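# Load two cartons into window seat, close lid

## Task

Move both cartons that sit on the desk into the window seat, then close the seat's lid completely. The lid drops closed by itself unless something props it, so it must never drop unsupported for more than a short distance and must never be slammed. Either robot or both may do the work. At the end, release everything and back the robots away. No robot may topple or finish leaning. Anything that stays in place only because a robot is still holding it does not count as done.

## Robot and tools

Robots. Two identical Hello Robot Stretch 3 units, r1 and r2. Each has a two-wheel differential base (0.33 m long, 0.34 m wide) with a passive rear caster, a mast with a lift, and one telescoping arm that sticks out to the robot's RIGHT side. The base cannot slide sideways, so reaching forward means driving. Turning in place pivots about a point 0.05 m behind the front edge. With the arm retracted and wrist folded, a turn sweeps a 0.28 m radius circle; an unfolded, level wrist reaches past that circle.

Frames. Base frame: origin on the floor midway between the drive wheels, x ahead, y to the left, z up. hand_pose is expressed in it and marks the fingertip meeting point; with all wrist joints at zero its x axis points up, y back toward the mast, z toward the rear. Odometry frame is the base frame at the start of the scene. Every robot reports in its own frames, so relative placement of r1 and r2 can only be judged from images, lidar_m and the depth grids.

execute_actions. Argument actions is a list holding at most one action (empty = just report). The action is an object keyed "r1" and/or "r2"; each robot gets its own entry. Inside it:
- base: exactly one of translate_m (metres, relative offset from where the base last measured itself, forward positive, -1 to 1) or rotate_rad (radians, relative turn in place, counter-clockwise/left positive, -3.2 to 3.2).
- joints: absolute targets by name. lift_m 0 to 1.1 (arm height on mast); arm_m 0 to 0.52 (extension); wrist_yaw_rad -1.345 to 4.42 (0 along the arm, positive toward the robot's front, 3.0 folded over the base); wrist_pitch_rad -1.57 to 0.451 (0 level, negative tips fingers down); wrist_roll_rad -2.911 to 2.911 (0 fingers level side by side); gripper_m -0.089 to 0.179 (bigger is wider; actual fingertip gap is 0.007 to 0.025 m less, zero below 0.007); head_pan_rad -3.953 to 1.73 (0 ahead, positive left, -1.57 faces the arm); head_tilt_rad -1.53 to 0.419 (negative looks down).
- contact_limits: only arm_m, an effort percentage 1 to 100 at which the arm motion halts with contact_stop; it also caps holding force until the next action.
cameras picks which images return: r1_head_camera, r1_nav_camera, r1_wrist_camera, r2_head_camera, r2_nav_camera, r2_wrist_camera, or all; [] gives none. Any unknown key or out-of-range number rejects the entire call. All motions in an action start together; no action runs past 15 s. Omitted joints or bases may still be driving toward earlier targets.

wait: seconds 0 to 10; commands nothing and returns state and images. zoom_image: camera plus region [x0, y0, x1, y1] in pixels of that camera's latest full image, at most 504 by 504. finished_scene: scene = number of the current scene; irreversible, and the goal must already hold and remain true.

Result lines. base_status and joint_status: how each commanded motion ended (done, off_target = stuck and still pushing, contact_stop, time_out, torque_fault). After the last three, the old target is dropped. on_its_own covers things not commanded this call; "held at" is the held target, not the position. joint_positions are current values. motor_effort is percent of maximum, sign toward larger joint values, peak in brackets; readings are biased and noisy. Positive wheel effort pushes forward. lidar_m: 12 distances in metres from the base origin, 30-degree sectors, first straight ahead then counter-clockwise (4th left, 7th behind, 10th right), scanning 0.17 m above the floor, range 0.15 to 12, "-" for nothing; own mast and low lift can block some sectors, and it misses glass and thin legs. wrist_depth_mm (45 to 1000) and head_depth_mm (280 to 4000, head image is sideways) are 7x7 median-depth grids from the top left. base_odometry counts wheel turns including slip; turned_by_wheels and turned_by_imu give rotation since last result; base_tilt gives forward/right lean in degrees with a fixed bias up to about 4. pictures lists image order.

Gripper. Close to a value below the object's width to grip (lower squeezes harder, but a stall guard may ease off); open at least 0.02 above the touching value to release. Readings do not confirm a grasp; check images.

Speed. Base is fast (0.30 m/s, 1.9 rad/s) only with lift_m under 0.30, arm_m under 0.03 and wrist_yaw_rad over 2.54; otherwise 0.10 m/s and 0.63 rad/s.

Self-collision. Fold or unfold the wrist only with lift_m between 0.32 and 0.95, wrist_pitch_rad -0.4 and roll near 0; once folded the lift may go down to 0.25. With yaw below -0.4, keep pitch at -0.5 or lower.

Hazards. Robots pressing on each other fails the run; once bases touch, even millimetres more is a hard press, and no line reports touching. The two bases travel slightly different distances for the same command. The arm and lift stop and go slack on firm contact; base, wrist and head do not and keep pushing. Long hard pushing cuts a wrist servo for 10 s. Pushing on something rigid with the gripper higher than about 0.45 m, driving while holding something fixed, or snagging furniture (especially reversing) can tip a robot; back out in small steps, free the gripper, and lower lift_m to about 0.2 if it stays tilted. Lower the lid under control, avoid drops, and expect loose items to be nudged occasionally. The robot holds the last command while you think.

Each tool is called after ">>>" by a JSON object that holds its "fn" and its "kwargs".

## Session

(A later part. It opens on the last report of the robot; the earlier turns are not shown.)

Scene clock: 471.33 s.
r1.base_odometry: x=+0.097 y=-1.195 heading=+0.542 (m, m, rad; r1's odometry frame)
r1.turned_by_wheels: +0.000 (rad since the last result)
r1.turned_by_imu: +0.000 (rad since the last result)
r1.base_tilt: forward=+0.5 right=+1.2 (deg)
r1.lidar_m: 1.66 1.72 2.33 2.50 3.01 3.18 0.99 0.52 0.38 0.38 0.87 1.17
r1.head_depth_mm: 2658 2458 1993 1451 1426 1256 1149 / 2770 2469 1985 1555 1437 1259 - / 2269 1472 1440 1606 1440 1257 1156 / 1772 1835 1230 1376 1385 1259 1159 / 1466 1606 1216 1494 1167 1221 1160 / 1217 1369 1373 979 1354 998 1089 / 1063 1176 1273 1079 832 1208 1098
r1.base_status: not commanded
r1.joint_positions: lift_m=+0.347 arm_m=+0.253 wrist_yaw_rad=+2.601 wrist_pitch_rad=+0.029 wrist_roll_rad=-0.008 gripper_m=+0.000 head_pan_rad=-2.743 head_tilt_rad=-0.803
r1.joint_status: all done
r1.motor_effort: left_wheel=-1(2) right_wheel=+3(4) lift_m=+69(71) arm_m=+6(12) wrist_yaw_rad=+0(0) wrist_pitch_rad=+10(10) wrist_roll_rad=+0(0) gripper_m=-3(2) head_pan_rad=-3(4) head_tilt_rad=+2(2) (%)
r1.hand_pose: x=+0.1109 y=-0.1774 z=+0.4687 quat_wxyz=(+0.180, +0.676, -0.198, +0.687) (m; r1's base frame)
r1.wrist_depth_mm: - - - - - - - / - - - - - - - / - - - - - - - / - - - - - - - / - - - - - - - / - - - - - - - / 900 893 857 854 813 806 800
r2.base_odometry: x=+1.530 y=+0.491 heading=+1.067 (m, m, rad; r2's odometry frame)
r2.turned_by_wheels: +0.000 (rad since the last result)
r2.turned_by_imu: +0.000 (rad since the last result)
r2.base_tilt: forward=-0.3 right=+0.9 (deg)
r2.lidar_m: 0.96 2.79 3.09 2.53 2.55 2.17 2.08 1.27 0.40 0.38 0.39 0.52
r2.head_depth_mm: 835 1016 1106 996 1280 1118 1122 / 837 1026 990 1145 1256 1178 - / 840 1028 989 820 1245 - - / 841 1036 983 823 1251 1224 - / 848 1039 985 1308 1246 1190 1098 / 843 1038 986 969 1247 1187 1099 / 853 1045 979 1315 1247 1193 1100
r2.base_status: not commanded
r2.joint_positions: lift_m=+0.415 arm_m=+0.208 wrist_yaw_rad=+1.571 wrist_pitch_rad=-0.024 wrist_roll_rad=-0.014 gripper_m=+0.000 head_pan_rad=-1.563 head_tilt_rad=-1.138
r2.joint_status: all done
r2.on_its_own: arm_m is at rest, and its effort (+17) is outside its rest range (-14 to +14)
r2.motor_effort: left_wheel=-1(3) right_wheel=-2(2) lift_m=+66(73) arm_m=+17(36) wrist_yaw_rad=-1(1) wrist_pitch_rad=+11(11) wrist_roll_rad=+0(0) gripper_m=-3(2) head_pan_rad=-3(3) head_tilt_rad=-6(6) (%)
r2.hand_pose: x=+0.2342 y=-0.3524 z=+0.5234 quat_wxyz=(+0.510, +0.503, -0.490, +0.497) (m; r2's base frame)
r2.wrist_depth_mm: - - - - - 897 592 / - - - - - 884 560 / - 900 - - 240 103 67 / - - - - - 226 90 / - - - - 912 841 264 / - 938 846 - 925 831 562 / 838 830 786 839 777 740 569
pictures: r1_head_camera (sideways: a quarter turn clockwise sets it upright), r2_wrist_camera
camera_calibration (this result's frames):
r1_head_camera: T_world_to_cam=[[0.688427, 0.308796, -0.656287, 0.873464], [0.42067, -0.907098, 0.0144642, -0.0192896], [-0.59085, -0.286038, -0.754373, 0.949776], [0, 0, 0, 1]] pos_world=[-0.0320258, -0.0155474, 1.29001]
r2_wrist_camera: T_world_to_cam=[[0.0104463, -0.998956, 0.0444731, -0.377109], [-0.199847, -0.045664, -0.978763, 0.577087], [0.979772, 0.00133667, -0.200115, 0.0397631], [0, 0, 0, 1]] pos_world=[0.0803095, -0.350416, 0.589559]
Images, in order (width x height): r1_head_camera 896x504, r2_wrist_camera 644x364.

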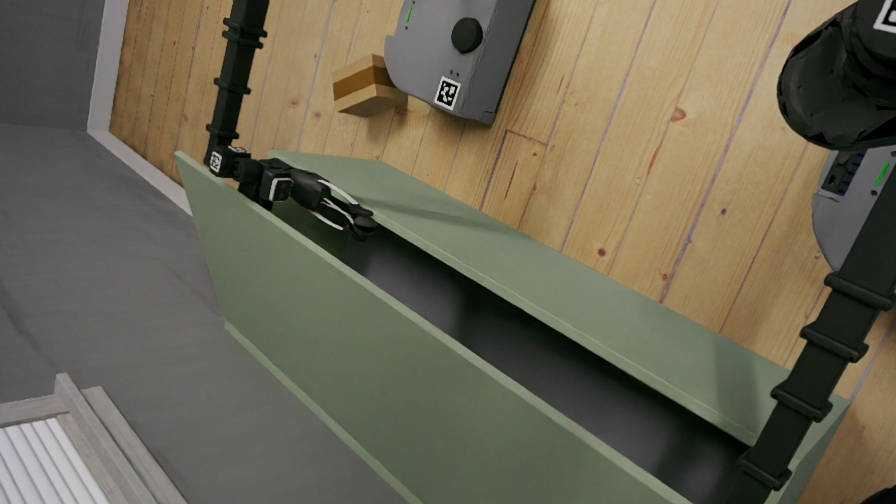

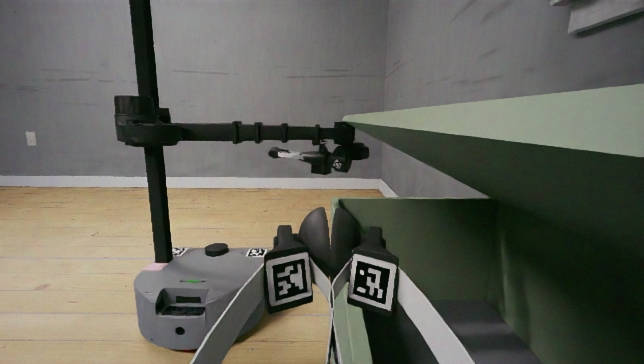

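>>> {"fn": "execute_actions", "kwargs": {"actions": [{"r1":{"joints":{"arm_m":0.2718,"lift_m":0.3805}},"r2":{"joints":{"arm_m":0.2257,"lift_m":0.451}}}], "cameras": []}}

>>> {"fn": "execute_actions", "kwargs": {"actions": [{"r1":{"joints":{"arm_m":0.2932,"lift_m":0.4116}},"r2":{"joints":{"arm_m":0.2476,"lift_m":0.4838}}}], "cameras": []}}

>>> {"fn": "execute_actions", "kwargs": {"actions": [{"r1":{"joints":{"arm_m":0.3223,"lift_m":0.4463}},"r2":{"joints":{"arm_m":0.2779,"lift_m":0.5199}}}], "cameras": ["r2_wrist_camera","r1_head_camera"]}}

Scene clock: 487.90 s.
r1.base_odometry: x=+0.097 y=-1.195 heading=+0.542 (m, m, rad; r1's odometry frame)
r1.turned_by_wheels: +0.000 (rad since the last result)
r1.turned_by_imu: +0.000 (rad since the last result)
r1.base_tilt: forward=+0.6 right=+1.2 (deg)
r1.lidar_m: 1.66 1.72 2.34 2.51 2.99 3.19 0.99 0.52 0.38 0.38 0.87 1.17
r1.head_depth_mm: 2718 2458 1980 1450 1434 1243 - / 2795 2464 1980 1555 1434 1258 - / 2280 1355 1523 1606 1445 1258 1153 / 1788 1756 1716 1382 1389 1259 1161 / 1468 1588 1177 1572 1171 1222 1166 / 1215 1369 1373 952 1376 999 1089 / 1066 1175 1274 1044 851 1230 1094
r1.base_status: not commanded
r1.joint_positions: lift_m=+0.380 arm_m=+0.271 wrist_yaw_rad=+2.601 wrist_pitch_rad=+0.029 wrist_roll_rad=-0.008 gripper_m=+0.000 head_pan_rad=-2.743 head_tilt_rad=-0.803
r1.joint_status: all done
r1.motor_effort: left_wheel=-2(2) right_wheel=+3(4) lift_m=+70(71) arm_m=+7(11) wrist_yaw_rad=+0(2) wrist_pitch_rad=+10(10) wrist_roll_rad=+0(0) gripper_m=-2(2) head_pan_rad=-4(4) head_tilt_rad=+2(2) (%)
r1.hand_pose: x=+0.1109 y=-0.1959 z=+0.5015 quat_wxyz=(+0.180, +0.676, -0.198, +0.687) (m; r1's base frame)
r1.wrist_depth_mm: - - - - - - - / - - - - - - - / - - - - - - - / - - - - - - - / - - - - - - - / - - - - - - - / 989 925 913 877 864 863 857
r2.base_odometry: x=+1.530 y=+0.491 heading=+1.067 (m, m, rad; r2's odometry frame)
r2.turned_by_wheels: +0.000 (rad since the last result)
r2.turned_by_imu: +0.000 (rad since the last result)
r2.base_tilt: forward=-0.3 right=+0.9 (deg)
r2.lidar_m: 0.96 2.79 3.07 2.52 2.55 2.17 2.08 1.27 0.40 0.38 0.39 0.52
r2.head_depth_mm: 836 1022 1017 1369 1285 1117 1123 / 837 1024 948 1149 1241 1174 - / 840 1026 939 966 1245 - - / 841 1032 936 972 1246 1216 - / 846 1038 933 1322 1249 1190 1102 / 847 1041 931 1314 1254 1190 1095 / 848 1042 924 1356 1246 1183 1096
r2.base_status: not commanded
r2.joint_positions: lift_m=+0.450 arm_m=+0.225 wrist_yaw_rad=+1.570 wrist_pitch_rad=-0.023 wrist_roll_rad=-0.014 gripper_m=+0.000 head_pan_rad=-1.563 head_tilt_rad=-1.138
r2.joint_status: all done
r2.motor_effort: left_wheel=-1(2) right_wheel=+2(2) lift_m=+67(70) arm_m=+8(29) wrist_yaw_rad=+1(1) wrist_pitch_rad=+10(11) wrist_roll_rad=-1(1) gripper_m=-3(3) head_pan_rad=-3(4) head_tilt_rad=-6(6) (%)
r2.hand_pose: x=+0.2342 y=-0.3704 z=+0.5586 quat_wxyz=(+0.510, +0.502, -0.491, +0.497) (m; r2's base frame)
r2.wrist_depth_mm: - - - - - 843 547 / - - - - - 842 519 / - 837 - 990 234 104 68 / - - - - - 180 87 / - - - - 920 813 162 / - - 903 - 952 809 541 / 937 831 835 891 859 750 539
pictures: none
No camera images: the call's "cameras" was empty. Leave "cameras" out to get every camera's image.

Scene clock: 489.00 s.
r1.base_odometry: x=+0.097 y=-1.195 heading=+0.542 (m, m, rad; r1's odometry frame)
r1.turned_by_wheels: +0.000 (rad since the last result)
r1.turned_by_imu: +0.000 (rad since the last result)
r1.base_tilt: forward=+0.7 right=+1.1 (deg)
r1.lidar_m: 1.66 1.72 2.33 2.50 3.01 3.20 0.99 0.52 0.38 0.38 0.86 1.17
r1.head_depth_mm: 2700 2295 1975 1445 1429 1247 - / 2792 2335 1996 1559 1432 1251 - / 2290 1269 1568 1613 1439 1261 1158 / 1792 1757 1756 1386 1386 1270 1157 / 1470 1591 1208 1607 1172 1221 1159 / 1217 1371 1352 1503 1382 1004 1094 / 1062 1173 1273 989 1367 1235 1096
r1.base_status: not commanded
r1.joint_positions: lift_m=+0.411 arm_m=+0.292 wrist_yaw_rad=+2.601 wrist_pitch_rad=+0.029 wrist_roll_rad=-0.008 gripper_m=+0.000 head_pan_rad=-2.743 head_tilt_rad=-0.803
r1.joint_status: all done
r1.motor_effort: left_wheel=-2(2) right_wheel=+4(4) lift_m=+63(71) arm_m=+12(11) wrist_yaw_rad=-2(2) wrist_pitch_rad=+10(9) wrist_roll_rad=+0(0) gripper_m=-2(2) head_pan_rad=-3(3) head_tilt_rad=+2(3) (%)
r1.hand_pose: x=+0.1109 y=-0.2168 z=+0.5328 quat_wxyz=(+0.180, +0.676, -0.198, +0.687) (m; r1's base frame)
r1.wrist_depth_mm: - - - - - - - / - - - - - - - / - - - - - - - / - - - - - - - / - - - - - - - / - - - - - - - / - - 973 938 918 912 890
r2.base_odometry: x=+1.530 y=+0.491 heading=+1.067 (m, m, rad; r2's odometry frame)
r2.turned_by_wheels: +0.000 (rad since the last result)
r2.turned_by_imu: +0.000 (rad since the last result)
r2.base_tilt: forward=-0.4 right=+0.9 (deg)
r2.lidar_m: 0.96 2.78 3.08 2.52 2.55 2.17 2.08 1.27 0.40 0.38 0.39 0.53
r2.head_depth_mm: 834 1023 957 1387 1279 1118 1117 / 838 1027 949 1254 1253 - - / 840 1032 903 1315 1247 - - / 844 1033 937 1315 1248 1219 - / 844 1039 936 1336 1252 1190 1093 / 846 1041 929 1339 1246 1184 1101 / 850 1040 922 1360 1246 1183 1098
r2.base_status: not commanded
r2.joint_positions: lift_m=+0.483 arm_m=+0.247 wrist_yaw_rad=+1.570 wrist_pitch_rad=-0.023 wrist_roll_rad=-0.014 gripper_m=+0.000 head_pan_rad=-1.563 head_tilt_rad=-1.138
r2.joint_status: all done
r2.motor_effort: left_wheel=+0(1) right_wheel=-1(2) lift_m=+66(72) arm_m=+9(12) wrist_yaw_rad=+0(0) wrist_pitch_rad=+11(11) wrist_roll_rad=+0(0) gripper_m=-3(2) head_pan_rad=-4(3) head_tilt_rad=-6(6) (%)
r2.hand_pose: x=+0.2342 y=-0.3921 z=+0.5915 quat_wxyz=(+0.510, +0.502, -0.490, +0.497) (m; r2's base frame)
r2.wrist_depth_mm: - - - - - 825 515 / - - - - - 757 472 / - 809 - 952 232 106 68 / - - - - - 165 86 / - - - - 906 505 133 / - - 961 - 923 766 294 / 950 838 879 914 886 771 516
pictures: none
No camera images: the call's "cameras" was empty. Leave "cameras" out to get every camera's image.

Scene clock: 490.20 s.
r1.base_odometry: x=+0.097 y=-1.195 heading=+0.542 (m, m, rad; r1's odometry frame)
r1.turned_by_wheels: +0.000 (rad since the last result)
r1.turned_by_imu: +0.000 (rad since the last result)
r1.base_tilt: forward=+0.5 right=+1.0 (deg)
r1.lidar_m: 1.66 1.71 2.33 2.50 3.00 3.21 0.99 0.52 0.38 0.38 0.86 1.18
r1.head_depth_mm: 2713 2296 1983 1446 1424 1250 - / 2773 2313 1996 1559 1429 1259 - / 2293 1392 1594 1614 1434 1257 1156 / 1796 1626 1767 1382 1384 1260 1156 / 1474 1589 1768 1601 1174 1216 1097 / 1222 1369 1374 1564 1385 1009 1092 / 1061 1170 1269 1016 1384 1241 1093
r1.base_status: not commanded
r1.joint_positions: lift_m=+0.446 arm_m=+0.321 wrist_yaw_rad=+2.601 wrist_pitch_rad=+0.029 wrist_roll_rad=-0.008 gripper_m=+0.000 head_pan_rad=-2.743 head_tilt_rad=-0.803
r1.joint_status: all done
r1.motor_effort: left_wheel=-2(2) right_wheel=+4(4) lift_m=+60(68) arm_m=+12(10) wrist_yaw_rad=+0(2) wrist_pitch_rad=+10(10) wrist_roll_rad=+0(0) gripper_m=-2(2) head_pan_rad=-3(4) head_tilt_rad=+2(2) (%)
r1.hand_pose: x=+0.1109 y=-0.2459 z=+0.5676 quat_wxyz=(+0.180, +0.676, -0.198, +0.687) (m; r1's base frame)
r1.wrist_depth_mm: - - - - - - - / - - - - - - - / - - - - - - - / - - - - - - - / - - - - - - - / - - - - - - - / - - - - 942 948 909
r2.base_odometry: x=+1.530 y=+0.491 heading=+1.067 (m, m, rad; r2's odometry frame)
r2.turned_by_wheels: +0.000 (rad since the last result)
r2.turned_by_imu: +0.000 (rad since the last result)
r2.base_tilt: forward=-0.3 right=+0.8 (deg)
r2.lidar_m: 0.96 2.79 3.05 2.53 2.55 2.17 2.08 1.26 0.40 0.38 0.39 0.52
r2.head_depth_mm: 834 1021 1166 1386 1281 1121 1123 / 839 1023 971 1155 - - - / 841 1028 955 1358 1242 1232 - / 844 1035 940 1334 1251 1213 - / 843 1033 1047 1338 1253 1185 1100 / 846 1041 1137 1330 1247 1193 1097 / 850 1044 1323 1349 1248 1189 1099
r2.base_status: not commanded
r2.joint_positions: lift_m=+0.519 arm_m=+0.277 wrist_yaw_rad=+1.571 wrist_pitch_rad=-0.023 wrist_roll_rad=-0.014 gripper_m=+0.000 head_pan_rad=-1.563 head_tilt_rad=-1.138
r2.joint_status: all done
r2.motor_effort: left_wheel=+0(1) right_wheel=+0(3) lift_m=+62(68) arm_m=+12(11) wrist_yaw_rad=-1(2) wrist_pitch_rad=+10(10) wrist_roll_rad=-1(1) gripper_m=-2(2) head_pan_rad=-4(3) head_tilt_rad=-6(6) (%)
r2.hand_pose: x=+0.2342 y=-0.4219 z=+0.6277 quat_wxyz=(+0.509, +0.503, -0.490, +0.498) (m; r2's base frame)
r2.wrist_depth_mm: - - - - - 763 476 / - - - - - 707 82 / - 837 - 941 228 106 69 / - - - - 700 153 86 / - - - - 915 288 116 / - - - - 940 713 180 / - 860 928 881 936 709 405
pictures: r1_head_camera (sideways: a quarter turn clockwise sets it upright), r2_wrist_camera
camera_calibration (this result's frames):
r1_head_camera: T_world_to_cam=[[0.688427, 0.308796, -0.656287, 0.873464], [0.42067, -0.907098, 0.0144642, -0.0192896], [-0.590851, -0.286038, -0.754373, 0.949776], [0, 0, 0, 1]] pos_world=[-0.0320259, -0.0155474, 1.29001]
r2_wrist_camera: T_world_to_cam=[[0.0106919, -0.998952, 0.0445006, -0.451214], [-0.199014, -0.0457386, -0.978929, 0.675912], [0.979938, 0.00161044, -0.199294, 0.0602703], [0, 0, 0, 1]] pos_world=[0.0802789, -0.419923, 0.693761]
Images, in order (width x height): r1_head_camera 896x504, r2_wrist_camera 644x364.

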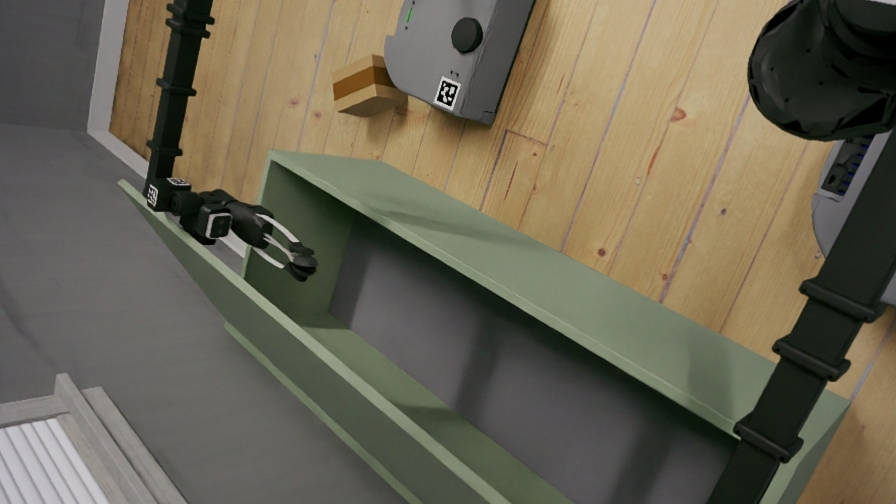

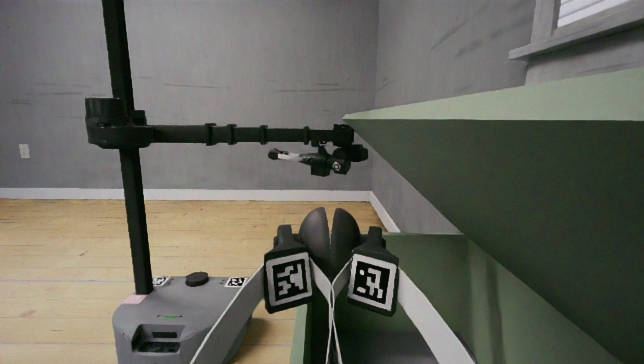

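>>> {"fn": "execute_actions", "kwargs": {"actions": [{"r1":{"joints":{"arm_m":0.3684,"lift_m":0.4852}},"r2":{"joints":{"arm_m":0.3251,"lift_m":0.5612}}}], "cameras": []}}

>>> {"fn": "execute_actions", "kwargs": {"actions": [{"r1":{"joints":{"arm_m":0.40,"lift_m":0.505}}}], "cameras": ["r2_wrist_camera"]}}

Scene clock: 502.83 s.
r1.base_odometry: x=+0.097 y=-1.195 heading=+0.542 (m, m, rad; r1's odometry frame)
r1.turned_by_wheels: +0.000 (rad since the last result)
r1.turned_by_imu: +0.000 (rad since the last result)
r1.base_tilt: forward=+0.5 right=+1.1 (deg)
r1.lidar_m: 1.66 1.72 2.33 2.50 3.01 3.21 0.99 0.52 0.38 0.38 0.87 1.18
r1.head_depth_mm: 2705 2306 1989 1446 1427 1268 - / 2781 2325 1996 1554 1432 1274 - / 2286 2355 1587 1608 1447 1260 1154 / 1783 1167 1767 1392 1386 1269 1162 / 1471 1605 1774 1605 1156 1221 1091 / 1218 1372 1452 1568 1379 1013 1091 / 1066 1171 1256 1374 1385 1235 1092
r1.base_status: not commanded
r1.joint_positions: lift_m=+0.485 arm_m=+0.367 wrist_yaw_rad=+2.601 wrist_pitch_rad=+0.029 wrist_roll_rad=-0.008 gripper_m=+0.000 head_pan_rad=-2.743 head_tilt_rad=-0.803
r1.joint_status: all done
r1.motor_effort: left_wheel=-3(3) right_wheel=+6(6) lift_m=+57(70) arm_m=+12(14) wrist_yaw_rad=+0(2) wrist_pitch_rad=+10(10) wrist_roll_rad=+0(0) gripper_m=-2(2) head_pan_rad=-3(4) head_tilt_rad=+2(3) (%)
r1.hand_pose: x=+0.1109 y=-0.2920 z=+0.6066 quat_wxyz=(+0.180, +0.676, -0.198, +0.687) (m; r1's base frame)
r1.wrist_depth_mm: - - - - - - - / - - - - - - - / - - - - - - - / - - - - - - - / - - - - - - - / - - - - - - - / - - - - - - -
r2.base_odometry: x=+1.530 y=+0.491 heading=+1.067 (m, m, rad; r2's odometry frame)
r2.turned_by_wheels: +0.000 (rad since the last result)
r2.turned_by_imu: +0.000 (rad since the last result)
r2.base_tilt: forward=-0.3 right=+0.8 (deg)
r2.lidar_m: 0.96 2.79 3.07 2.52 2.55 2.18 2.07 1.26 0.40 0.38 0.39 0.53
r2.head_depth_mm: 835 1023 1264 1386 1284 1116 1109 / 836 1026 1170 1153 1181 - - / 840 1031 1416 1357 1242 1228 - / 842 1032 1207 1352 1247 1218 - / 842 1034 1251 1352 1250 1191 1098 / 847 1002 1265 1351 1249 1190 1095 / 853 1010 1319 1364 1253 1185 1098
r2.base_status: not commanded
r2.joint_positions: lift_m=+0.560 arm_m=+0.324 wrist_yaw_rad=+1.571 wrist_pitch_rad=-0.023 wrist_roll_rad=-0.014 gripper_m=+0.000 head_pan_rad=-1.563 head_tilt_rad=-1.138
r2.joint_status: all done
r2.motor_effort: left_wheel=-1(1) right_wheel=+0(0) lift_m=+60(64) arm_m=+10(12) wrist_yaw_rad=-1(1) wrist_pitch_rad=+11(11) wrist_roll_rad=-1(1) gripper_m=-3(2) head_pan_rad=-3(3) head_tilt_rad=-6(7) (%)
r2.hand_pose: x=+0.2342 y=-0.4692 z=+0.6691 quat_wxyz=(+0.509, +0.503, -0.490, +0.498) (m; r2's base frame)
r2.wrist_depth_mm: - - - - - 676 439 / - - - - - 144 69 / - 882 - 968 230 110 72 / - - - - 451 143 85 / - - - - - 207 104 / - - - - 937 374 135 / - 847 969 943 913 637 189
pictures: none
No camera images: the call's "cameras" was empty. Leave "cameras" out to get every camera's image.

Scene clock: 504.07 s.
r1.base_odometry: x=+0.097 y=-1.195 heading=+0.542 (m, m, rad; r1's odometry frame)
r1.turned_by_wheels: +0.000 (rad since the last result)
r1.turned_by_imu: +0.000 (rad since the last result)
r1.base_tilt: forward=+0.6 right=+1.0 (deg)
r1.lidar_m: 1.66 1.72 2.32 2.50 3.01 3.22 0.99 0.52 0.38 0.38 0.87 1.18
r1.head_depth_mm: 2696 2304 1974 1461 1427 1272 - / 2796 2313 1998 1554 1424 1271 - / 2297 2346 1598 1624 1438 1259 1154 / 1748 1209 1774 1384 1382 1259 1164 / 1470 1481 1771 1604 1155 1228 1087 / 1224 1346 1452 1564 1379 1010 1091 / 1068 1178 1173 1375 1385 1255 1099
r1.base_status: not commanded
r1.joint_positions: lift_m=+0.504 arm_m=+0.398 wrist_yaw_rad=+2.601 wrist_pitch_rad=+0.029 wrist_roll_rad=-0.008 gripper_m=+0.000 head_pan_rad=-2.743 head_tilt_rad=-0.803
r1.joint_status: all done
r1.on_its_own: arm_m is at rest, and its effort (+17) is outside its rest range (-14 to +14)
r1.motor_effort: left_wheel=-4(4) right_wheel=+8(8) lift_m=+59(75) arm_m=+17(19) wrist_yaw_rad=-1(1) wrist_pitch_rad=+10(10) wrist_roll_rad=+0(0) gripper_m=-3(2) head_pan_rad=-3(3) head_tilt_rad=+2(2) (%)
r1.hand_pose: x=+0.1109 y=-0.3231 z=+0.6264 quat_wxyz=(+0.180, +0.676, -0.198, +0.687) (m; r1's base frame)
r1.wrist_depth_mm: - - - - - - - / - - - - - - - / - - - - - - - / - - - - - - - / - - - - - - - / - - - - - - - / - - - - - - -
r2.base_odometry: x=+1.530 y=+0.491 heading=+1.067 (m, m, rad; r2's odometry frame)
r2.turned_by_wheels: +0.000 (rad since the last result)
r2.turned_by_imu: +0.000 (rad since the last result)
r2.base_tilt: forward=-0.4 right=+0.9 (deg)
r2.lidar_m: 0.95 2.78 3.06 2.52 2.55 2.17 2.08 1.26 0.40 0.38 0.39 0.52
r2.head_depth_mm: 834 958 1261 1390 1287 1115 1115 / 836 960 1168 1156 1174 - - / 841 962 1420 1356 1250 1222 - / 842 938 1245 1350 1243 1223 - / 841 946 1263 1347 1248 1190 1090 / 848 947 1258 1353 1241 1186 1097 / 850 951 1319 1350 1249 1190 1094
r2.base_status: not commanded
r2.joint_positions: lift_m=+0.561 arm_m=+0.325 wrist_yaw_rad=+1.571 wrist_pitch_rad=-0.023 wrist_roll_rad=-0.014 gripper_m=+0.000 head_pan_rad=-1.563 head_tilt_rad=-1.138
r2.joint_status: not commanded
r2.motor_effort: left_wheel=-1(1) right_wheel=+1(1) lift_m=+56(60) arm_m=+4(11) wrist_yaw_rad=-1(1) wrist_pitch_rad=+10(10) wrist_roll_rad=-1(1) gripper_m=-3(2) head_pan_rad=-3(3) head_tilt_rad=-6(7) (%)
r2.hand_pose: x=+0.2342 y=-0.4696 z=+0.6692 quat_wxyz=(+0.509, +0.503, -0.490, +0.498) (m; r2's base frame)
r2.wrist_depth_mm: - - - - - 682 105 / - - - - - 162 112 / - 843 - 972 400 193 127 / - - - - 686 240 146 / - - - - - 318 170 / - - - - 927 462 206 / - 856 939 951 966 649 259
pictures: r2_wrist_camera
camera_calibration (this result's frames):
r2_wrist_camera: T_world_to_cam=[[0.0106517, -0.998953, 0.0445006, -0.500729], [-0.199015, -0.0457306, -0.978929, 0.71436], [0.979938, 0.00157095, -0.199294, 0.0685996], [0, 0, 0, 1]] pos_world=[0.080279, -0.467645, 0.735262]
Images, in order (width x height): r2_wrist_camera 644x364.

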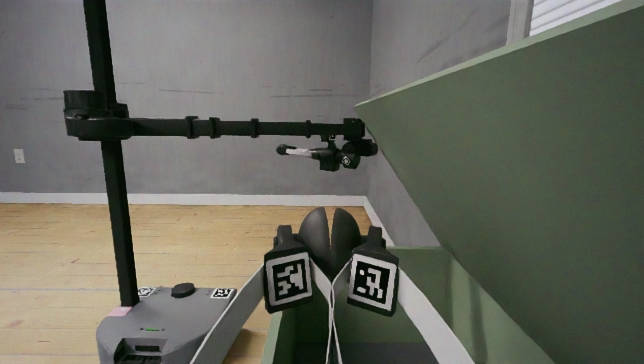

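>>> {"fn": "execute_actions", "kwargs": {"actions": [{"r1":{"joints":{"arm_m":0.45,"lift_m":0.53}},"r2":{"joints":{"arm_m":0.3,"wrist_pitch_rad":-1.57}}}], "cameras": []}}

>>> {"fn": "execute_actions", "kwargs": {"actions": [{"r1":{"joints":{"arm_m":0.51,"lift_m":0.55,"head_pan_rad":-2.0}},"r2":{"base":{"rotate_rad":-1.0},"joints":{"wrist_yaw_rad":0,"gripper_m":0.175}}}], "cameras": ["r1_head_camera"]}}

>>> {"fn": "execute_actions", "kwargs": {"actions": [{"r2":{"joints":{"lift_m":0.27}}}], "cameras": ["r2_wrist_camera"]}}

Scene clock: 514.57 s.
r1.base_odometry: x=+0.097 y=-1.195 heading=+0.542 (m, m, rad; r1's odometry frame)
r1.turned_by_wheels: +0.000 (rad since the last result)
r1.turned_by_imu: +0.000 (rad since the last result)
r1.base_tilt: forward=+0.5 right=+0.9 (deg)
r1.lidar_m: 1.66 1.72 2.33 2.51 3.00 3.20 0.99 0.52 0.38 0.38 0.87 1.17
r1.head_depth_mm: 2672 2303 1995 1450 1428 1274 - / 2781 2326 1987 1563 1433 1271 - / 2292 2325 1592 1613 1447 1259 1154 / 1721 1829 1771 1384 1382 1264 1165 / 1454 1351 1780 1603 1154 1218 1095 / 1218 1194 1457 1565 1379 1001 1091 / 1064 1156 1010 1377 1384 1256 1096
r1.base_status: not commanded
r1.joint_positions: lift_m=+0.530 arm_m=+0.449 wrist_yaw_rad=+2.601 wrist_pitch_rad=+0.029 wrist_roll_rad=-0.008 gripper_m=+0.000 head_pan_rad=-2.743 head_tilt_rad=-0.803
r1.joint_status: all done
r1.on_its_own: arm_m is at rest, and its effort (+15) is outside its rest range (-14 to +14)
r1.motor_effort: left_wheel=-4(4) right_wheel=+7(9) lift_m=+55(72) arm_m=+15(18) wrist_yaw_rad=-2(1) wrist_pitch_rad=+10(10) wrist_roll_rad=+0(0) gripper_m=-3(2) head_pan_rad=-4(3) head_tilt_rad=+3(3) (%)
r1.hand_pose: x=+0.1109 y=-0.3733 z=+0.6515 quat_wxyz=(+0.180, +0.676, -0.198, +0.687) (m; r1's base frame)
r1.wrist_depth_mm: - - - - - - - / - - - - - - - / - - - - - - - / - - - - - - - / - - - - - - - / - - - - - - - / - - - - - - -
r2.base_odometry: x=+1.530 y=+0.491 heading=+1.067 (m, m, rad; r2's odometry frame)
r2.turned_by_wheels: +0.000 (rad since the last result)
r2.turned_by_imu: +0.000 (rad since the last result)
r2.base_tilt: forward=-0.4 right=+0.9 (deg)
r2.lidar_m: 0.95 2.79 3.06 2.52 2.55 2.18 2.08 1.26 0.40 0.38 0.39 0.52
r2.head_depth_mm: 836 808 1261 1381 1280 1117 1112 / 838 815 1166 1153 1175 - - / 842 821 - 1328 1251 1228 - / 844 822 1283 1358 1245 1219 - / 846 828 1308 1352 1243 1186 1098 / 848 839 1314 1348 1252 1189 1101 / 850 844 1322 1353 1251 1187 1100
r2.base_status: not commanded
r2.joint_positions: lift_m=+0.561 arm_m=+0.300 wrist_yaw_rad=+1.571 wrist_pitch_rad=-1.558 wrist_roll_rad=-0.014 gripper_m=+0.000 head_pan_rad=-1.563 head_tilt_rad=-1.138
r2.joint_status: all done
joint sent to its limit — the command would take r2.wrist_pitch_rad past its lower limit, so that joint was sent only as far as its limit.
r2.motor_effort: left_wheel=-1(1) right_wheel=+0(0) lift_m=+56(56) arm_m=-5(5) wrist_yaw_rad=-1(1) wrist_pitch_rad=-4(10) wrist_roll_rad=+0(0) gripper_m=-3(2) head_pan_rad=-4(3) head_tilt_rad=-6(6) (%)
r2.hand_pose: x=-0.0421 y=-0.4455 z=+0.4428 quat_wxyz=(+0.707, +0.707, +0.001, +0.009) (m; r2's base frame)
r2.wrist_depth_mm: 570 564 566 505 507 501 469 / 582 585 570 514 522 519 465 / - - 588 533 533 521 465 / - - 610 543 544 541 471 / - - 623 - 551 562 470 / - 646 643 - 566 573 471 / 670 662 534 452 456 456 434
pictures: none
No camera images: the call's "cameras" was empty. Leave "cameras" out to get every camera's image.

Scene clock: 517.10 s.
r1.base_odometry: x=+0.097 y=-1.195 heading=+0.542 (m, m, rad; r1's odometry frame)
r1.turned_by_wheels: +0.000 (rad since the last result)
r1.turned_by_imu: +0.000 (rad since the last result)
r1.base_tilt: forward=+0.6 right=+1.1 (deg)
r1.lidar_m: 1.66 1.72 2.33 2.50 3.01 3.19 0.93 0.52 0.38 0.38 0.87 1.17
r1.head_depth_mm: 912 969 1185 1542 1355 1245 1106 / 865 943 1063 1484 1364 1211 1130 / 825 916 968 1401 1364 1045 1119 / 791 891 898 1297 1392 1094 1120 / 761 869 854 1155 1366 1263 1122 / 731 836 910 1177 1383 1267 1124 / 705 800 920 1082 1346 1274 1130
r1.base_status: not commanded
r1.joint_positions: lift_m=+0.550 arm_m=+0.509 wrist_yaw_rad=+2.601 wrist_pitch_rad=+0.029 wrist_roll_rad=-0.008 gripper_m=+0.000 head_pan_rad=-2.007 head_tilt_rad=-0.803
r1.joint_status: all done
r1.motor_effort: left_wheel=-3(4) right_wheel=+7(7) lift_m=+52(65) arm_m=+12(11) wrist_yaw_rad=-2(2) wrist_pitch_rad=+10(10) wrist_roll_rad=+0(0) gripper_m=-2(2) head_pan_rad=+3(42) head_tilt_rad=+2(2) (%)
r1.hand_pose: x=+0.1109 y=-0.4336 z=+0.6716 quat_wxyz=(+0.180, +0.676, -0.198, +0.687) (m; r1's base frame)
r1.wrist_depth_mm: - - - - - - - / - - - - - - - / - - - - - - - / - - - - - - - / - - - - - - - / - - - - - - - / - - - - - - -
r2.base_odometry: x=+1.530 y=+0.491 heading=+0.067 (m, m, rad; r2's odometry frame)
r2.turned_by_wheels: -1.000 (rad since the last result)
r2.turned_by_imu: -1.010 (rad since the last result)
r2.base_tilt: forward=-0.3 right=+0.9 (deg)
r2.lidar_m: 0.40 0.55 0.96 2.82 3.03 2.52 2.91 2.15 2.07 1.20 0.39 0.38
r2.head_depth_mm: 1964 1779 1582 1421 1294 1192 1109 / 1972 1784 1610 1455 1310 - - / 1822 1770 - 1411 1278 1225 - / 1505 1710 1590 1396 1268 1219 - / 1300 1540 1576 1426 1278 1183 1101 / 1132 1324 1510 1273 1098 1182 1097 / 1004 1144 1315 1319 1217 1107 1094
r2.base_status: done
r2.joint_positions: lift_m=+0.561 arm_m=+0.300 wrist_yaw_rad=+0.002 wrist_pitch_rad=-1.558 wrist_roll_rad=-0.014 gripper_m=+0.175 head_pan_rad=-1.563 head_tilt_rad=-1.138
r2.joint_status: all done
r2.motor_effort: left_wheel=+1(7) right_wheel=-1(8) lift_m=+56(56) arm_m=-5(6) wrist_yaw_rad=-2(2) wrist_pitch_rad=-4(4) wrist_roll_rad=+0(0) gripper_m=+0(90) head_pan_rad=-4(4) head_tilt_rad=-6(6) (%)
r2.hand_pose: x=-0.0217 y=-0.4245 z=+0.4428 quat_wxyz=(+0.507, +0.501, -0.499, -0.493) (m; r2's base frame)
r2.wrist_depth_mm: 567 570 562 561 561 563 562 / 351 576 586 582 576 578 578 / 250 359 599 477 590 585 592 / 247 359 603 487 606 604 612 / 277 519 631 622 626 625 613 / 299 645 648 641 653 637 635 / 466 677 665 - 651 668 672
pictures: r1_head_camera (sideways: a quarter turn clockwise sets it upright)
camera_calibration (this result's frames):
r1_head_camera: T_world_to_cam=[[0.302914, 0.691034, -0.656289, 0.875818], [0.920754, -0.389874, 0.0144641, -0.02234], [-0.245875, -0.608662, -0.754371, 0.94767], [0, 0, 0, 1]] pos_world=[-0.011719, -0.0371186, 1.29001]
Images, in order (width x height): r1_head_camera 896x504.

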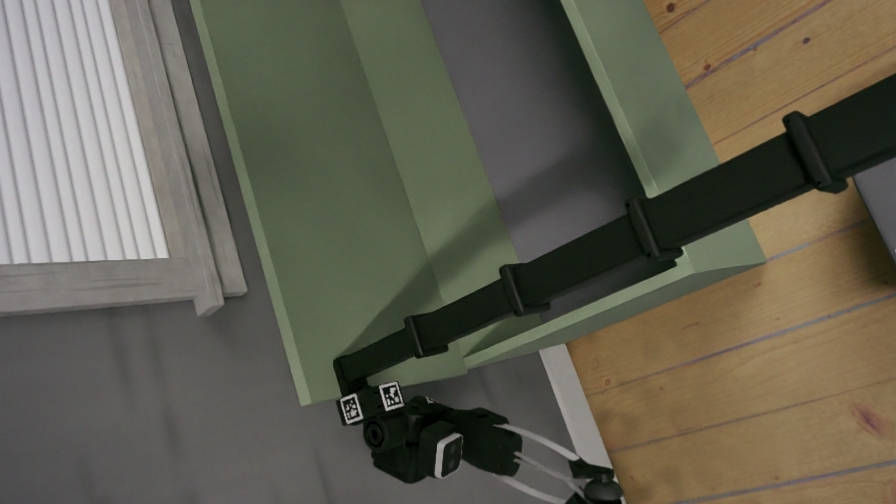

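Scene clock: 520.57 s.
r1.base_odometry: x=+0.097 y=-1.195 heading=+0.542 (m, m, rad; r1's odometry frame)
r1.turned_by_wheels: +0.000 (rad since the last result)
r1.turned_by_imu: +0.000 (rad since the last result)
r1.base_tilt: forward=+0.6 right=+1.0 (deg)
r1.lidar_m: 1.66 1.72 2.33 2.51 3.01 3.22 0.93 0.52 0.38 0.38 0.87 1.18
r1.head_depth_mm: 910 968 1184 1538 1361 1246 1113 / 869 945 1066 1479 1361 1211 1138 / 827 913 966 1397 1371 1043 1125 / 791 889 894 1301 1397 1098 1123 / 759 868 852 1154 1366 1270 1125 / 733 835 912 1176 1378 1267 1122 / 704 797 921 1092 1350 1275 1131
r1.base_status: not commanded
r1.joint_positions: lift_m=+0.550 arm_m=+0.509 wrist_yaw_rad=+2.601 wrist_pitch_rad=+0.029 wrist_roll_rad=-0.008 gripper_m=+0.000 head_pan_rad=-2.007 head_tilt_rad=-0.803
r1.joint_status: not commanded
r1.motor_effort: left_wheel=-3(3) right_wheel=+6(6) lift_m=+52(52) arm_m=+12(12) wrist_yaw_rad=+0(2) wrist_pitch_rad=+10(10) wrist_roll_rad=+0(0) gripper_m=-2(2) head_pan_rad=+3(4) head_tilt_rad=+3(2) (%)
r1.hand_pose: x=+0.1109 y=-0.4336 z=+0.6716 quat_wxyz=(+0.180, +0.676, -0.198, +0.687) (m; r1's base frame)
r1.wrist_depth_mm: - - - - - - - / - - - - - - - / - - - - - - - / - - - - - - - / - - - - - - - / - - - - - - - / - - - - - - -
r2.base_odometry: x=+1.530 y=+0.491 heading=+0.067 (m, m, rad; r2's odometry frame)
r2.turned_by_wheels: +0.000 (rad since the last result)
r2.turned_by_imu: +0.000 (rad since the last result)
r2.base_tilt: forward=-0.4 right=+0.9 (deg)
r2.lidar_m: 0.40 0.55 0.96 2.82 3.01 2.53 2.91 2.15 2.08 1.20 0.39 0.38
r2.head_depth_mm: 1967 1777 1582 1424 1300 1184 1124 / 2010 1784 1572 1431 1296 1201 - / 1826 1778 1586 1475 1264 - - / 1516 1719 1580 1443 1255 1211 - / 1297 1534 1586 1422 1281 1185 1100 / 1132 1325 1511 1278 1094 1188 1099 / 1007 1148 1318 1317 1219 1106 1093
r2.base_status: not commanded
r2.joint_positions: lift_m=+0.271 arm_m=+0.300 wrist_yaw_rad=+0.002 wrist_pitch_rad=-1.558 wrist_roll_rad=-0.014 gripper_m=+0.175 head_pan_rad=-1.563 head_tilt_rad=-1.138
r2.joint_status: all done
r2.motor_effort: left_wheel=+1(1) right_wheel=-1(1) lift_m=+20(51) arm_m=-5(5) wrist_yaw_rad=-2(2) wrist_pitch_rad=-4(4) wrist_roll_rad=+0(0) gripper_m=+0(0) head_pan_rad=-3(3) head_tilt_rad=-6(6) (%)
r2.hand_pose: x=-0.0217 y=-0.4243 z=+0.1528 quat_wxyz=(+0.507, +0.501, -0.499, -0.493) (m; r2's base frame)
r2.wrist_depth_mm: 291 291 289 289 288 287 286 / 297 299 299 296 297 295 295 / 247 304 303 186 188 302 302 / 239 313 310 192 193 310 311 / 279 321 319 197 199 318 319 / 298 331 330 202 324 329 324 / 347 341 338 208 337 336 340
pictures: r2_wrist_camera
camera_calibration (this result's frames):
r2_wrist_camera: T_world_to_cam=[[-0.998901, -0.0462421, -0.00762034, -0.0394123], [-0.0468658, 0.985373, 0.163843, 0.426176], [-0.0000675836, 0.16402, -0.986457, 0.384333], [0, 0, 0, 1]] pos_world=[-0.0193699, -0.484803, 0.309002]
Images, in order (width x height): r2_wrist_camera 644x364.

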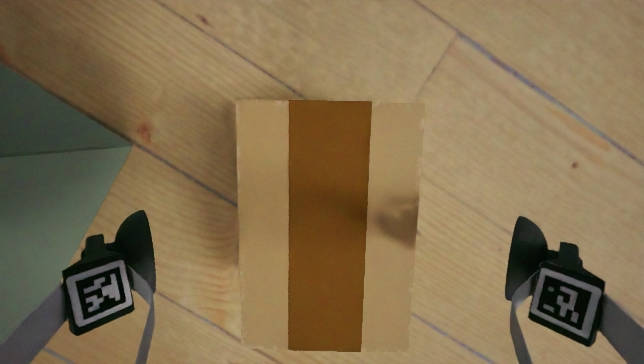

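>>> {"fn": "execute_actions", "kwargs": {"actions": [{"r2":{"joints":{"lift_m":0.197}}}], "cameras": []}}

>>> {"fn": "execute_actions", "kwargs": {"actions": [{"r2":{"joints":{"gripper_m":0.07}}}], "cameras": []}}

>>> {"fn": "execute_actions", "kwargs": {"actions": [{"r2":{"joints":{"lift_m":0.595}}}], "cameras": []}}

>>> {"fn": "execute_actions", "kwargs": {"actions": [{"r2":{"base":{"rotate_rad":1.0},"joints":{"arm_m":0.41}}}], "cameras": ["r2_wrist_camera","r2_head_camera"]}}

Scene clock: 532.73 s.
r1.base_odometry: x=+0.097 y=-1.195 heading=+0.542 (m, m, rad; r1's odometry frame)
r1.turned_by_wheels: +0.000 (rad since the last result)
r1.turned_by_imu: +0.000 (rad since the last result)
r1.base_tilt: forward=+0.6 right=+0.9 (deg)
r1.lidar_m: 1.66 1.72 2.33 2.51 3.02 3.23 0.93 0.52 0.38 0.37 0.87 1.18
r1.head_depth_mm: 912 971 1184 1536 1356 1250 1110 / 868 942 1065 1480 1357 1211 1135 / 827 918 966 1387 1365 1043 1118 / 790 890 895 1298 1397 1100 1126 / 761 866 852 1154 1373 1262 1124 / 734 838 912 1173 1383 1265 1133 / 704 799 921 1090 1353 1271 1131
r1.base_status: not commanded
r1.joint_positions: lift_m=+0.550 arm_m=+0.509 wrist_yaw_rad=+2.601 wrist_pitch_rad=+0.029 wrist_roll_rad=-0.008 gripper_m=+0.000 head_pan_rad=-2.007 head_tilt_rad=-0.803
r1.joint_status: not commanded
r1.motor_effort: left_wheel=-3(3) right_wheel=+6(6) lift_m=+52(52) arm_m=+12(12) wrist_yaw_rad=-2(2) wrist_pitch_rad=+10(10) wrist_roll_rad=+0(0) gripper_m=-3(0) head_pan_rad=+4(4) head_tilt_rad=+2(2) (%)
r1.hand_pose: x=+0.1109 y=-0.4336 z=+0.6716 quat_wxyz=(+0.180, +0.676, -0.198, +0.687) (m; r1's base frame)
r1.wrist_depth_mm: - - - - - - - / - - - - - - - / - - - - - - - / - - - - - - - / - - - - - - - / - - - - - - - / - - - - - - -
r2.base_odometry: x=+1.530 y=+0.491 heading=+0.067 (m, m, rad; r2's odometry frame)
r2.turned_by_wheels: +0.000 (rad since the last result)
r2.turned_by_imu: +0.000 (rad since the last result)
r2.base_tilt: forward=-0.4 right=+0.9 (deg)
r2.lidar_m: 0.40 0.55 0.95 2.82 3.03 2.52 2.90 2.15 2.08 1.20 0.39 0.38
r2.head_depth_mm: 1962 1782 1574 1426 1296 1190 1106 / 1979 1775 1586 1431 1299 1209 - / 1825 1779 1591 1461 1265 - - / 1524 1716 1581 1442 1265 1215 - / 1299 1537 1588 1418 1284 1185 1094 / 1138 1315 1509 1269 1097 1195 1094 / 1005 1145 1318 1312 1220 1103 1099
r2.base_status: not commanded
r2.joint_positions: lift_m=+0.198 arm_m=+0.300 wrist_yaw_rad=+0.002 wrist_pitch_rad=-1.559 wrist_roll_rad=-0.014 gripper_m=+0.175 head_pan_rad=-1.563 head_tilt_rad=-1.138
r2.joint_status: all done
r2.motor_effort: left_wheel=+1(1) right_wheel=-2(2) lift_m=+20(20) arm_m=-5(5) wrist_yaw_rad=-2(2) wrist_pitch_rad=-4(4) wrist_roll_rad=-1(1) gripper_m=+0(1) head_pan_rad=-3(3) head_tilt_rad=-6(6) (%)
r2.hand_pose: x=-0.0217 y=-0.4243 z=+0.0798 quat_wxyz=(+0.507, +0.501, -0.499, -0.493) (m; r2's base frame)
r2.wrist_depth_mm: 221 220 220 220 218 218 218 / 229 226 224 223 222 222 223 / 231 232 114 114 114 228 229 / 237 239 118 117 117 235 236 / 246 244 121 120 120 240 242 / 251 253 124 123 123 248 248 / 264 260 128 127 127 258 257
pictures: none
No camera images: the call's "cameras" was empty. Leave "cameras" out to get every camera's image.

Scene clock: 534.27 s.
r1.base_odometry: x=+0.097 y=-1.195 heading=+0.542 (m, m, rad; r1's odometry frame)
r1.turned_by_wheels: +0.000 (rad since the last result)
r1.turned_by_imu: +0.000 (rad since the last result)
r1.base_tilt: forward=+0.6 right=+1.2 (deg)
r1.lidar_m: 1.66 1.72 2.33 2.50 3.01 3.21 0.93 0.52 0.38 0.37 0.86 1.18
r1.head_depth_mm: 913 972 1182 1528 1352 1247 1116 / 867 943 1062 1475 1362 1216 1133 / 827 915 964 1398 1367 1047 1118 / 787 888 900 1299 1404 1096 1122 / 762 866 852 1154 1363 1264 1126 / 733 835 909 1173 1380 1273 1129 / 703 799 921 1087 1352 1274 1134
r1.base_status: not commanded
r1.joint_positions: lift_m=+0.550 arm_m=+0.509 wrist_yaw_rad=+2.601 wrist_pitch_rad=+0.029 wrist_roll_rad=-0.008 gripper_m=+0.000 head_pan_rad=-2.007 head_tilt_rad=-0.803
r1.joint_status: not commanded
r1.motor_effort: left_wheel=-3(3) right_wheel=+6(6) lift_m=+51(52) arm_m=+12(12) wrist_yaw_rad=-1(1) wrist_pitch_rad=+10(10) wrist_roll_rad=+0(0) gripper_m=-2(1) head_pan_rad=+4(4) head_tilt_rad=+2(2) (%)
r1.hand_pose: x=+0.1109 y=-0.4336 z=+0.6716 quat_wxyz=(+0.180, +0.676, -0.198, +0.687) (m; r1's base frame)
r1.wrist_depth_mm: - - - - - - - / - - - - - - - / - - - - - - - / - - - - - - - / - - - - - - - / - - - - - - - / - - - - - - -
r2.base_odometry: x=+1.530 y=+0.491 heading=+0.067 (m, m, rad; r2's odometry frame)
r2.turned_by_wheels: +0.000 (rad since the last result)
r2.turned_by_imu: +0.000 (rad since the last result)
r2.base_tilt: forward=-0.3 right=+0.8 (deg)
r2.lidar_m: 0.40 0.55 0.95 2.84 3.01 2.52 2.90 2.14 2.08 1.20 0.39 0.38
r2.head_depth_mm: 1986 1786 1578 1423 1297 1194 1109 / 1985 1779 1580 1420 1295 1204 - / 1825 1783 1590 1464 1260 - - / 1522 1717 1575 1447 1265 1214 - / 1298 1543 1581 1430 1279 1189 1099 / 1138 1312 1514 1275 1098 1189 1096 / 1005 1149 1320 1318 1219 1104 1098
r2.base_status: not commanded
r2.joint_positions: lift_m=+0.198 arm_m=+0.300 wrist_yaw_rad=+0.002 wrist_pitch_rad=-1.562 wrist_roll_rad=-0.014 gripper_m=+0.071 head_pan_rad=-1.563 head_tilt_rad=-1.138
r2.joint_status: all done
r2.motor_effort: left_wheel=+1(1) right_wheel=-2(2) lift_m=+20(20) arm_m=-5(5) wrist_yaw_rad=-2(2) wrist_pitch_rad=-2(4) wrist_roll_rad=+0(1) gripper_m=-23(100) head_pan_rad=-4(4) head_tilt_rad=-6(6) (%)
r2.hand_pose: x=-0.0217 y=-0.4234 z=+0.0799 quat_wxyz=(+0.506, +0.502, -0.498, -0.494) (m; r2's base frame)
r2.wrist_depth_mm: 222 221 221 221 220 219 218 / 228 228 224 225 223 224 224 / 233 233 115 115 115 229 229 / 237 239 119 118 118 236 236 / 247 246 122 121 121 242 242 / 255 - 125 124 124 - 251 / 262 264 129 128 128 259 256
pictures: none
No camera images: the call's "cameras" was empty. Leave "cameras" out to get every camera's image.

Scene clock: 538.73 s.
r1.base_odometry: x=+0.097 y=-1.195 heading=+0.542 (m, m, rad; r1's odometry frame)
r1.turned_by_wheels: +0.000 (rad since the last result)
r1.turned_by_imu: +0.000 (rad since the last result)
r1.base_tilt: forward=+0.7 right=+1.1 (deg)
r1.lidar_m: 1.66 1.72 2.33 2.50 3.00 3.20 0.93 0.52 0.38 0.38 0.87 1.17
r1.head_depth_mm: 910 967 1184 1532 1355 1248 1113 / 870 946 1065 1482 1367 1215 1135 / 829 914 966 1397 1364 1045 1119 / 791 889 897 1291 1397 1096 1121 / 761 869 853 1149 1362 1265 1119 / 733 835 910 1173 1377 1272 1125 / 706 800 925 1087 1350 1270 1131
r1.base_status: not commanded
r1.joint_positions: lift_m=+0.550 arm_m=+0.509 wrist_yaw_rad=+2.601 wrist_pitch_rad=+0.029 wrist_roll_rad=-0.008 gripper_m=+0.000 head_pan_rad=-2.007 head_tilt_rad=-0.803
r1.joint_status: not commanded
r1.motor_effort: left_wheel=-3(3) right_wheel=+6(6) lift_m=+52(52) arm_m=+12(12) wrist_yaw_rad=-1(1) wrist_pitch_rad=+10(10) wrist_roll_rad=+0(0) gripper_m=-1(3) head_pan_rad=+4(3) head_tilt_rad=+2(3) (%)
r1.hand_pose: x=+0.1109 y=-0.4336 z=+0.6716 quat_wxyz=(+0.180, +0.676, -0.198, +0.687) (m; r1's base frame)
r1.wrist_depth_mm: - - - - - - - / - - - - - - - / - - - - - - - / - - - - - - - / - - - - - - - / - - - - - - - / - - - - - - -
r2.base_odometry: x=+1.530 y=+0.491 heading=+0.067 (m, m, rad; r2's odometry frame)
r2.turned_by_wheels: +0.000 (rad since the last result)
r2.turned_by_imu: +0.000 (rad since the last result)
r2.base_tilt: forward=-0.3 right=+0.9 (deg)
r2.lidar_m: 0.40 0.55 0.95 2.82 3.04 2.52 2.90 2.15 2.08 1.20 0.39 0.38
r2.head_depth_mm: 1968 1782 1572 1417 1295 1194 1109 / 1992 1778 1604 1448 - - - / 1831 1772 - 864 1280 1227 - / 1521 1715 1576 864 1283 1215 - / 1297 1551 1577 1430 1284 1194 1096 / 1135 1314 1504 1271 1098 1190 1097 / 1003 1151 1316 1319 1217 1103 1098
r2.base_status: not commanded
r2.joint_positions: lift_m=+0.594 arm_m=+0.300 wrist_yaw_rad=+0.002 wrist_pitch_rad=-1.559 wrist_roll_rad=-0.014 gripper_m=+0.071 head_pan_rad=-1.563 head_tilt_rad=-1.138
r2.joint_status: all done
r2.motor_effort: left_wheel=+1(2) right_wheel=-2(2) lift_m=+62(65) arm_m=-4(4) wrist_yaw_rad=-1(2) wrist_pitch_rad=-4(4) wrist_roll_rad=-1(0) gripper_m=-22(22) head_pan_rad=-3(4) head_tilt_rad=-6(6) (%)
r2.hand_pose: x=-0.0217 y=-0.4241 z=+0.4764 quat_wxyz=(+0.507, +0.501, -0.499, -0.494) (m; r2's base frame)
r2.wrist_depth_mm: 595 596 600 599 589 593 592 / 348 613 608 606 602 603 601 / 271 355 117 116 116 620 623 / 576 363 120 119 119 631 639 / 298 418 123 122 122 658 656 / 338 - 127 126 126 - 676 / 364 710 131 129 129 708 696
pictures: none
No camera images: the call's "cameras" was empty. Leave "cameras" out to get every camera's image.

Scene clock: 541.27 s.
r1.base_odometry: x=+0.097 y=-1.195 heading=+0.542 (m, m, rad; r1's odometry frame)
r1.turned_by_wheels: +0.000 (rad since the last result)
r1.turned_by_imu: +0.000 (rad since the last result)
r1.base_tilt: forward=+0.7 right=+1.1 (deg)
r1.lidar_m: 1.66 1.72 2.33 2.51 3.01 3.21 0.99 0.52 0.38 0.37 0.87 1.18
r1.head_depth_mm: 913 968 1188 1526 1357 1244 1113 / 865 947 1065 1481 1358 1202 1133 / 827 914 965 1401 1371 1042 1122 / 789 891 901 1298 1401 1093 1123 / 761 867 852 1152 1366 1266 1122 / 733 833 913 1177 1380 1263 1125 / 703 800 923 1084 1350 1273 1134
r1.base_status: not commanded
r1.joint_positions: lift_m=+0.550 arm_m=+0.509 wrist_yaw_rad=+2.601 wrist_pitch_rad=+0.029 wrist_roll_rad=-0.008 gripper_m=+0.000 head_pan_rad=-2.007 head_tilt_rad=-0.803
r1.joint_status: not commanded
r1.motor_effort: left_wheel=-3(3) right_wheel=+7(6) lift_m=+52(51) arm_m=+12(12) wrist_yaw_rad=+0(1) wrist_pitch_rad=+10(10) wrist_roll_rad=+0(0) gripper_m=-2(3) head_pan_rad=+4(3) head_tilt_rad=+2(2) (%)
r1.hand_pose: x=+0.1109 y=-0.4336 z=+0.6716 quat_wxyz=(+0.180, +0.676, -0.198, +0.687) (m; r1's base frame)
r1.wrist_depth_mm: - - - - - - - / - - - - - - - / - - - - - - - / - - - - - - - / - - - - - - - / - - - - - - - / - - - - - - -
r2.base_odometry: x=+1.530 y=+0.491 heading=+1.067 (m, m, rad; r2's odometry frame)
r2.turned_by_wheels: +1.000 (rad since the last result)
r2.turned_by_imu: +1.010 (rad since the last result)
r2.base_tilt: forward=-0.3 right=+0.9 (deg)
r2.lidar_m: 0.95 2.78 3.07 2.53 2.56 2.18 2.08 1.26 0.40 0.38 0.39 0.52
r2.head_depth_mm: 792 860 1264 1384 1297 1193 1113 / 777 825 1169 - - - - / 754 789 1245 1146 1248 1221 - / 758 875 1212 1321 1251 1215 - / 745 882 1309 1349 1249 1186 1096 / 745 883 1320 1354 1248 1191 1099 / 746 887 1326 1365 1244 1190 1097
r2.base_status: done
r2.joint_positions: lift_m=+0.594 arm_m=+0.410 wrist_yaw_rad=+0.001 wrist_pitch_rad=-1.558 wrist_roll_rad=-0.014 gripper_m=+0.071 head_pan_rad=-1.563 head_tilt_rad=-1.138
r2.joint_status: all done
r2.motor_effort: left_wheel=-1(7) right_wheel=+1(10) lift_m=+61(61) arm_m=+3(4) wrist_yaw_rad=-1(1) wrist_pitch_rad=-4(4) wrist_roll_rad=-1(0) gripper_m=-23(22) head_pan_rad=-4(4) head_tilt_rad=-5(7) (%)
r2.hand_pose: x=-0.0217 y=-0.5338 z=+0.4764 quat_wxyz=(+0.507, +0.500, -0.499, -0.494) (m; r2's base frame)
r2.wrist_depth_mm: 536 537 542 533 528 447 296 / 558 552 547 543 540 419 295 / 571 561 116 115 115 391 294 / 582 582 120 119 119 390 296 / 584 598 123 122 122 391 298 / 399 - 127 126 126 - 298 / 313 297 131 130 130 294 295
pictures: r2_head_camera (sideways: a quarter turn clockwise sets it upright), r2_wrist_camera
camera_calibration (this result's frames):
r2_head_camera: T_world_to_cam=[[-0.0452076, 0.883681, -0.465902, 0.620633], [0.99858, 0.0531285, 0.00387473, -0.0097404], [0.0281767, -0.465066, -0.884828, 1.1131], [0, 0, 0, 1]] pos_world=[0.00642048, -0.030261, 1.27409]
r2_wrist_camera: T_world_to_cam=[[-0.998952, -0.0451272, -0.00761466, -0.0413928], [-0.0457649, 0.985445, 0.163719, 0.481133], [0.000115648, 0.163896, -0.986478, 0.721477], [0, 0, 0, 1]] pos_world=[-0.0194138, -0.594245, 0.632635]
Images, in order (width x height): r2_head_camera 896x504, r2_wrist_camera 644x364.

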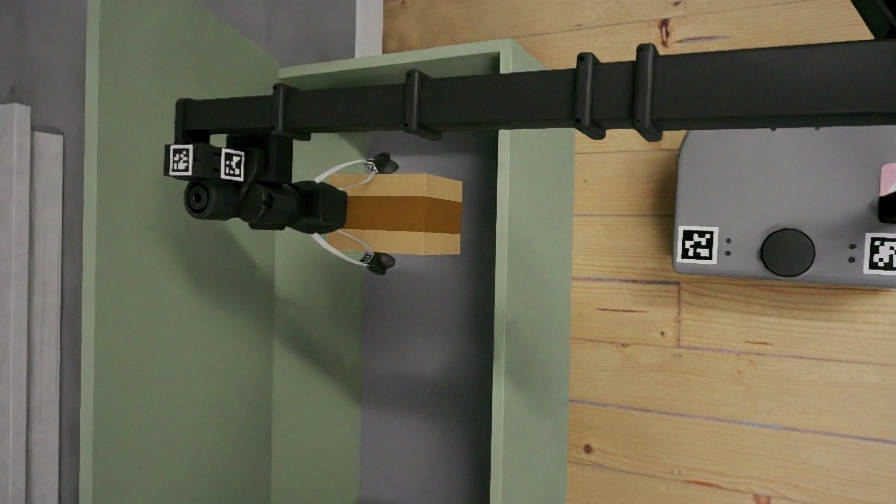

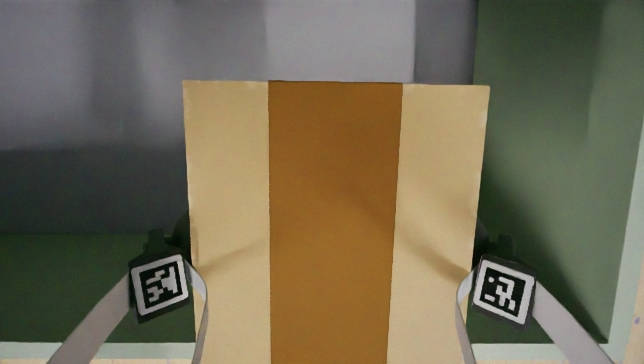

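>>> {"fn": "execute_actions", "kwargs": {"actions": [{"r2":{"joints":{"lift_m":0.271}}}], "cameras": []}}

Scene clock: 547.37 s.
r1.base_odometry: x=+0.097 y=-1.195 heading=+0.542 (m, m, rad; r1's odometry frame)
r1.turned_by_wheels: +0.000 (rad since the last result)
r1.turned_by_imu: +0.000 (rad since the last result)
r1.base_tilt: forward=+0.5 right=+1.0 (deg)
r1.lidar_m: 1.66 1.72 2.32 2.50 3.01 3.20 0.99 0.52 0.38 0.38 0.87 1.18
r1.head_depth_mm: 909 969 1182 1537 1357 1242 1113 / 868 944 1065 1478 1364 1213 1132 / 827 917 965 1407 1368 1043 1118 / 787 885 898 1294 1399 1094 1121 / 761 869 853 1150 1365 1267 1127 / 732 835 911 1176 1379 1273 1127 / 705 799 919 1089 1353 1271 1126
r1.base_status: not commanded
r1.joint_positions: lift_m=+0.550 arm_m=+0.509 wrist_yaw_rad=+2.601 wrist_pitch_rad=+0.029 wrist_roll_rad=-0.008 gripper_m=+0.000 head_pan_rad=-2.007 head_tilt_rad=-0.803
r1.joint_status: not commanded
r1.motor_effort: left_wheel=-3(3) right_wheel=+6(6) lift_m=+52(52) arm_m=+12(12) wrist_yaw_rad=-2(1) wrist_pitch_rad=+10(10) wrist_roll_rad=+0(0) gripper_m=-2(2) head_pan_rad=+3(3) head_tilt_rad=+2(2) (%)
r1.hand_pose: x=+0.1109 y=-0.4336 z=+0.6716 quat_wxyz=(+0.180, +0.676, -0.198, +0.687) (m; r1's base frame)
r1.wrist_depth_mm: - - - - - - - / - - - - - - - / - - - - - - - / - - - - - - - / - - - - - - - / - - - - - - - / - - - - - - -
r2.base_odometry: x=+1.530 y=+0.491 heading=+1.067 (m, m, rad; r2's odometry frame)
r2.turned_by_wheels: +0.000 (rad since the last result)
r2.turned_by_imu: +0.000 (rad since the last result)
r2.base_tilt: forward=-0.4 right=+0.9 (deg)
r2.lidar_m: 0.95 2.79 3.07 2.53 2.55 2.17 2.08 1.27 0.40 0.38 0.39 0.52
r2.head_depth_mm: 795 860 1260 1383 1280 1182 1125 / 777 868 1241 1307 1253 1199 - / 755 871 1250 1187 1250 - - / 757 878 1299 1336 1249 1218 - / 744 879 1321 1348 1253 1187 1100 / 745 884 1314 1349 1252 1190 1098 / 749 890 1313 1356 1250 1187 1098
r2.base_status: not commanded
r2.joint_positions: lift_m=+0.271 arm_m=+0.410 wrist_yaw_rad=+0.001 wrist_pitch_rad=-1.558 wrist_roll_rad=-0.014 gripper_m=+0.071 head_pan_rad=-1.563 head_tilt_rad=-1.138
r2.joint_status: all done
r2.motor_effort: left_wheel=-1(1) right_wheel=+1(1) lift_m=+27(57) arm_m=+4(3) wrist_yaw_rad=+0(0) wrist_pitch_rad=-4(4) wrist_roll_rad=+0(1) gripper_m=-22(22) head_pan_rad=-3(3) head_tilt_rad=-6(6) (%)
r2.hand_pose: x=-0.0217 y=-0.5338 z=+0.1536 quat_wxyz=(+0.507, +0.500, -0.499, -0.494) (m; r2's base frame)
r2.wrist_depth_mm: 231 230 229 230 228 228 227 / 237 237 234 232 232 233 232 / 243 242 116 115 115 239 240 / 249 249 119 119 119 244 244 / 259 253 123 122 122 252 252 / 264 - 127 126 126 - 259 / 270 271 131 129 129 268 264
pictures: none
No camera images: the call's "cameras" was empty. Leave "cameras" out to get every camera's image.


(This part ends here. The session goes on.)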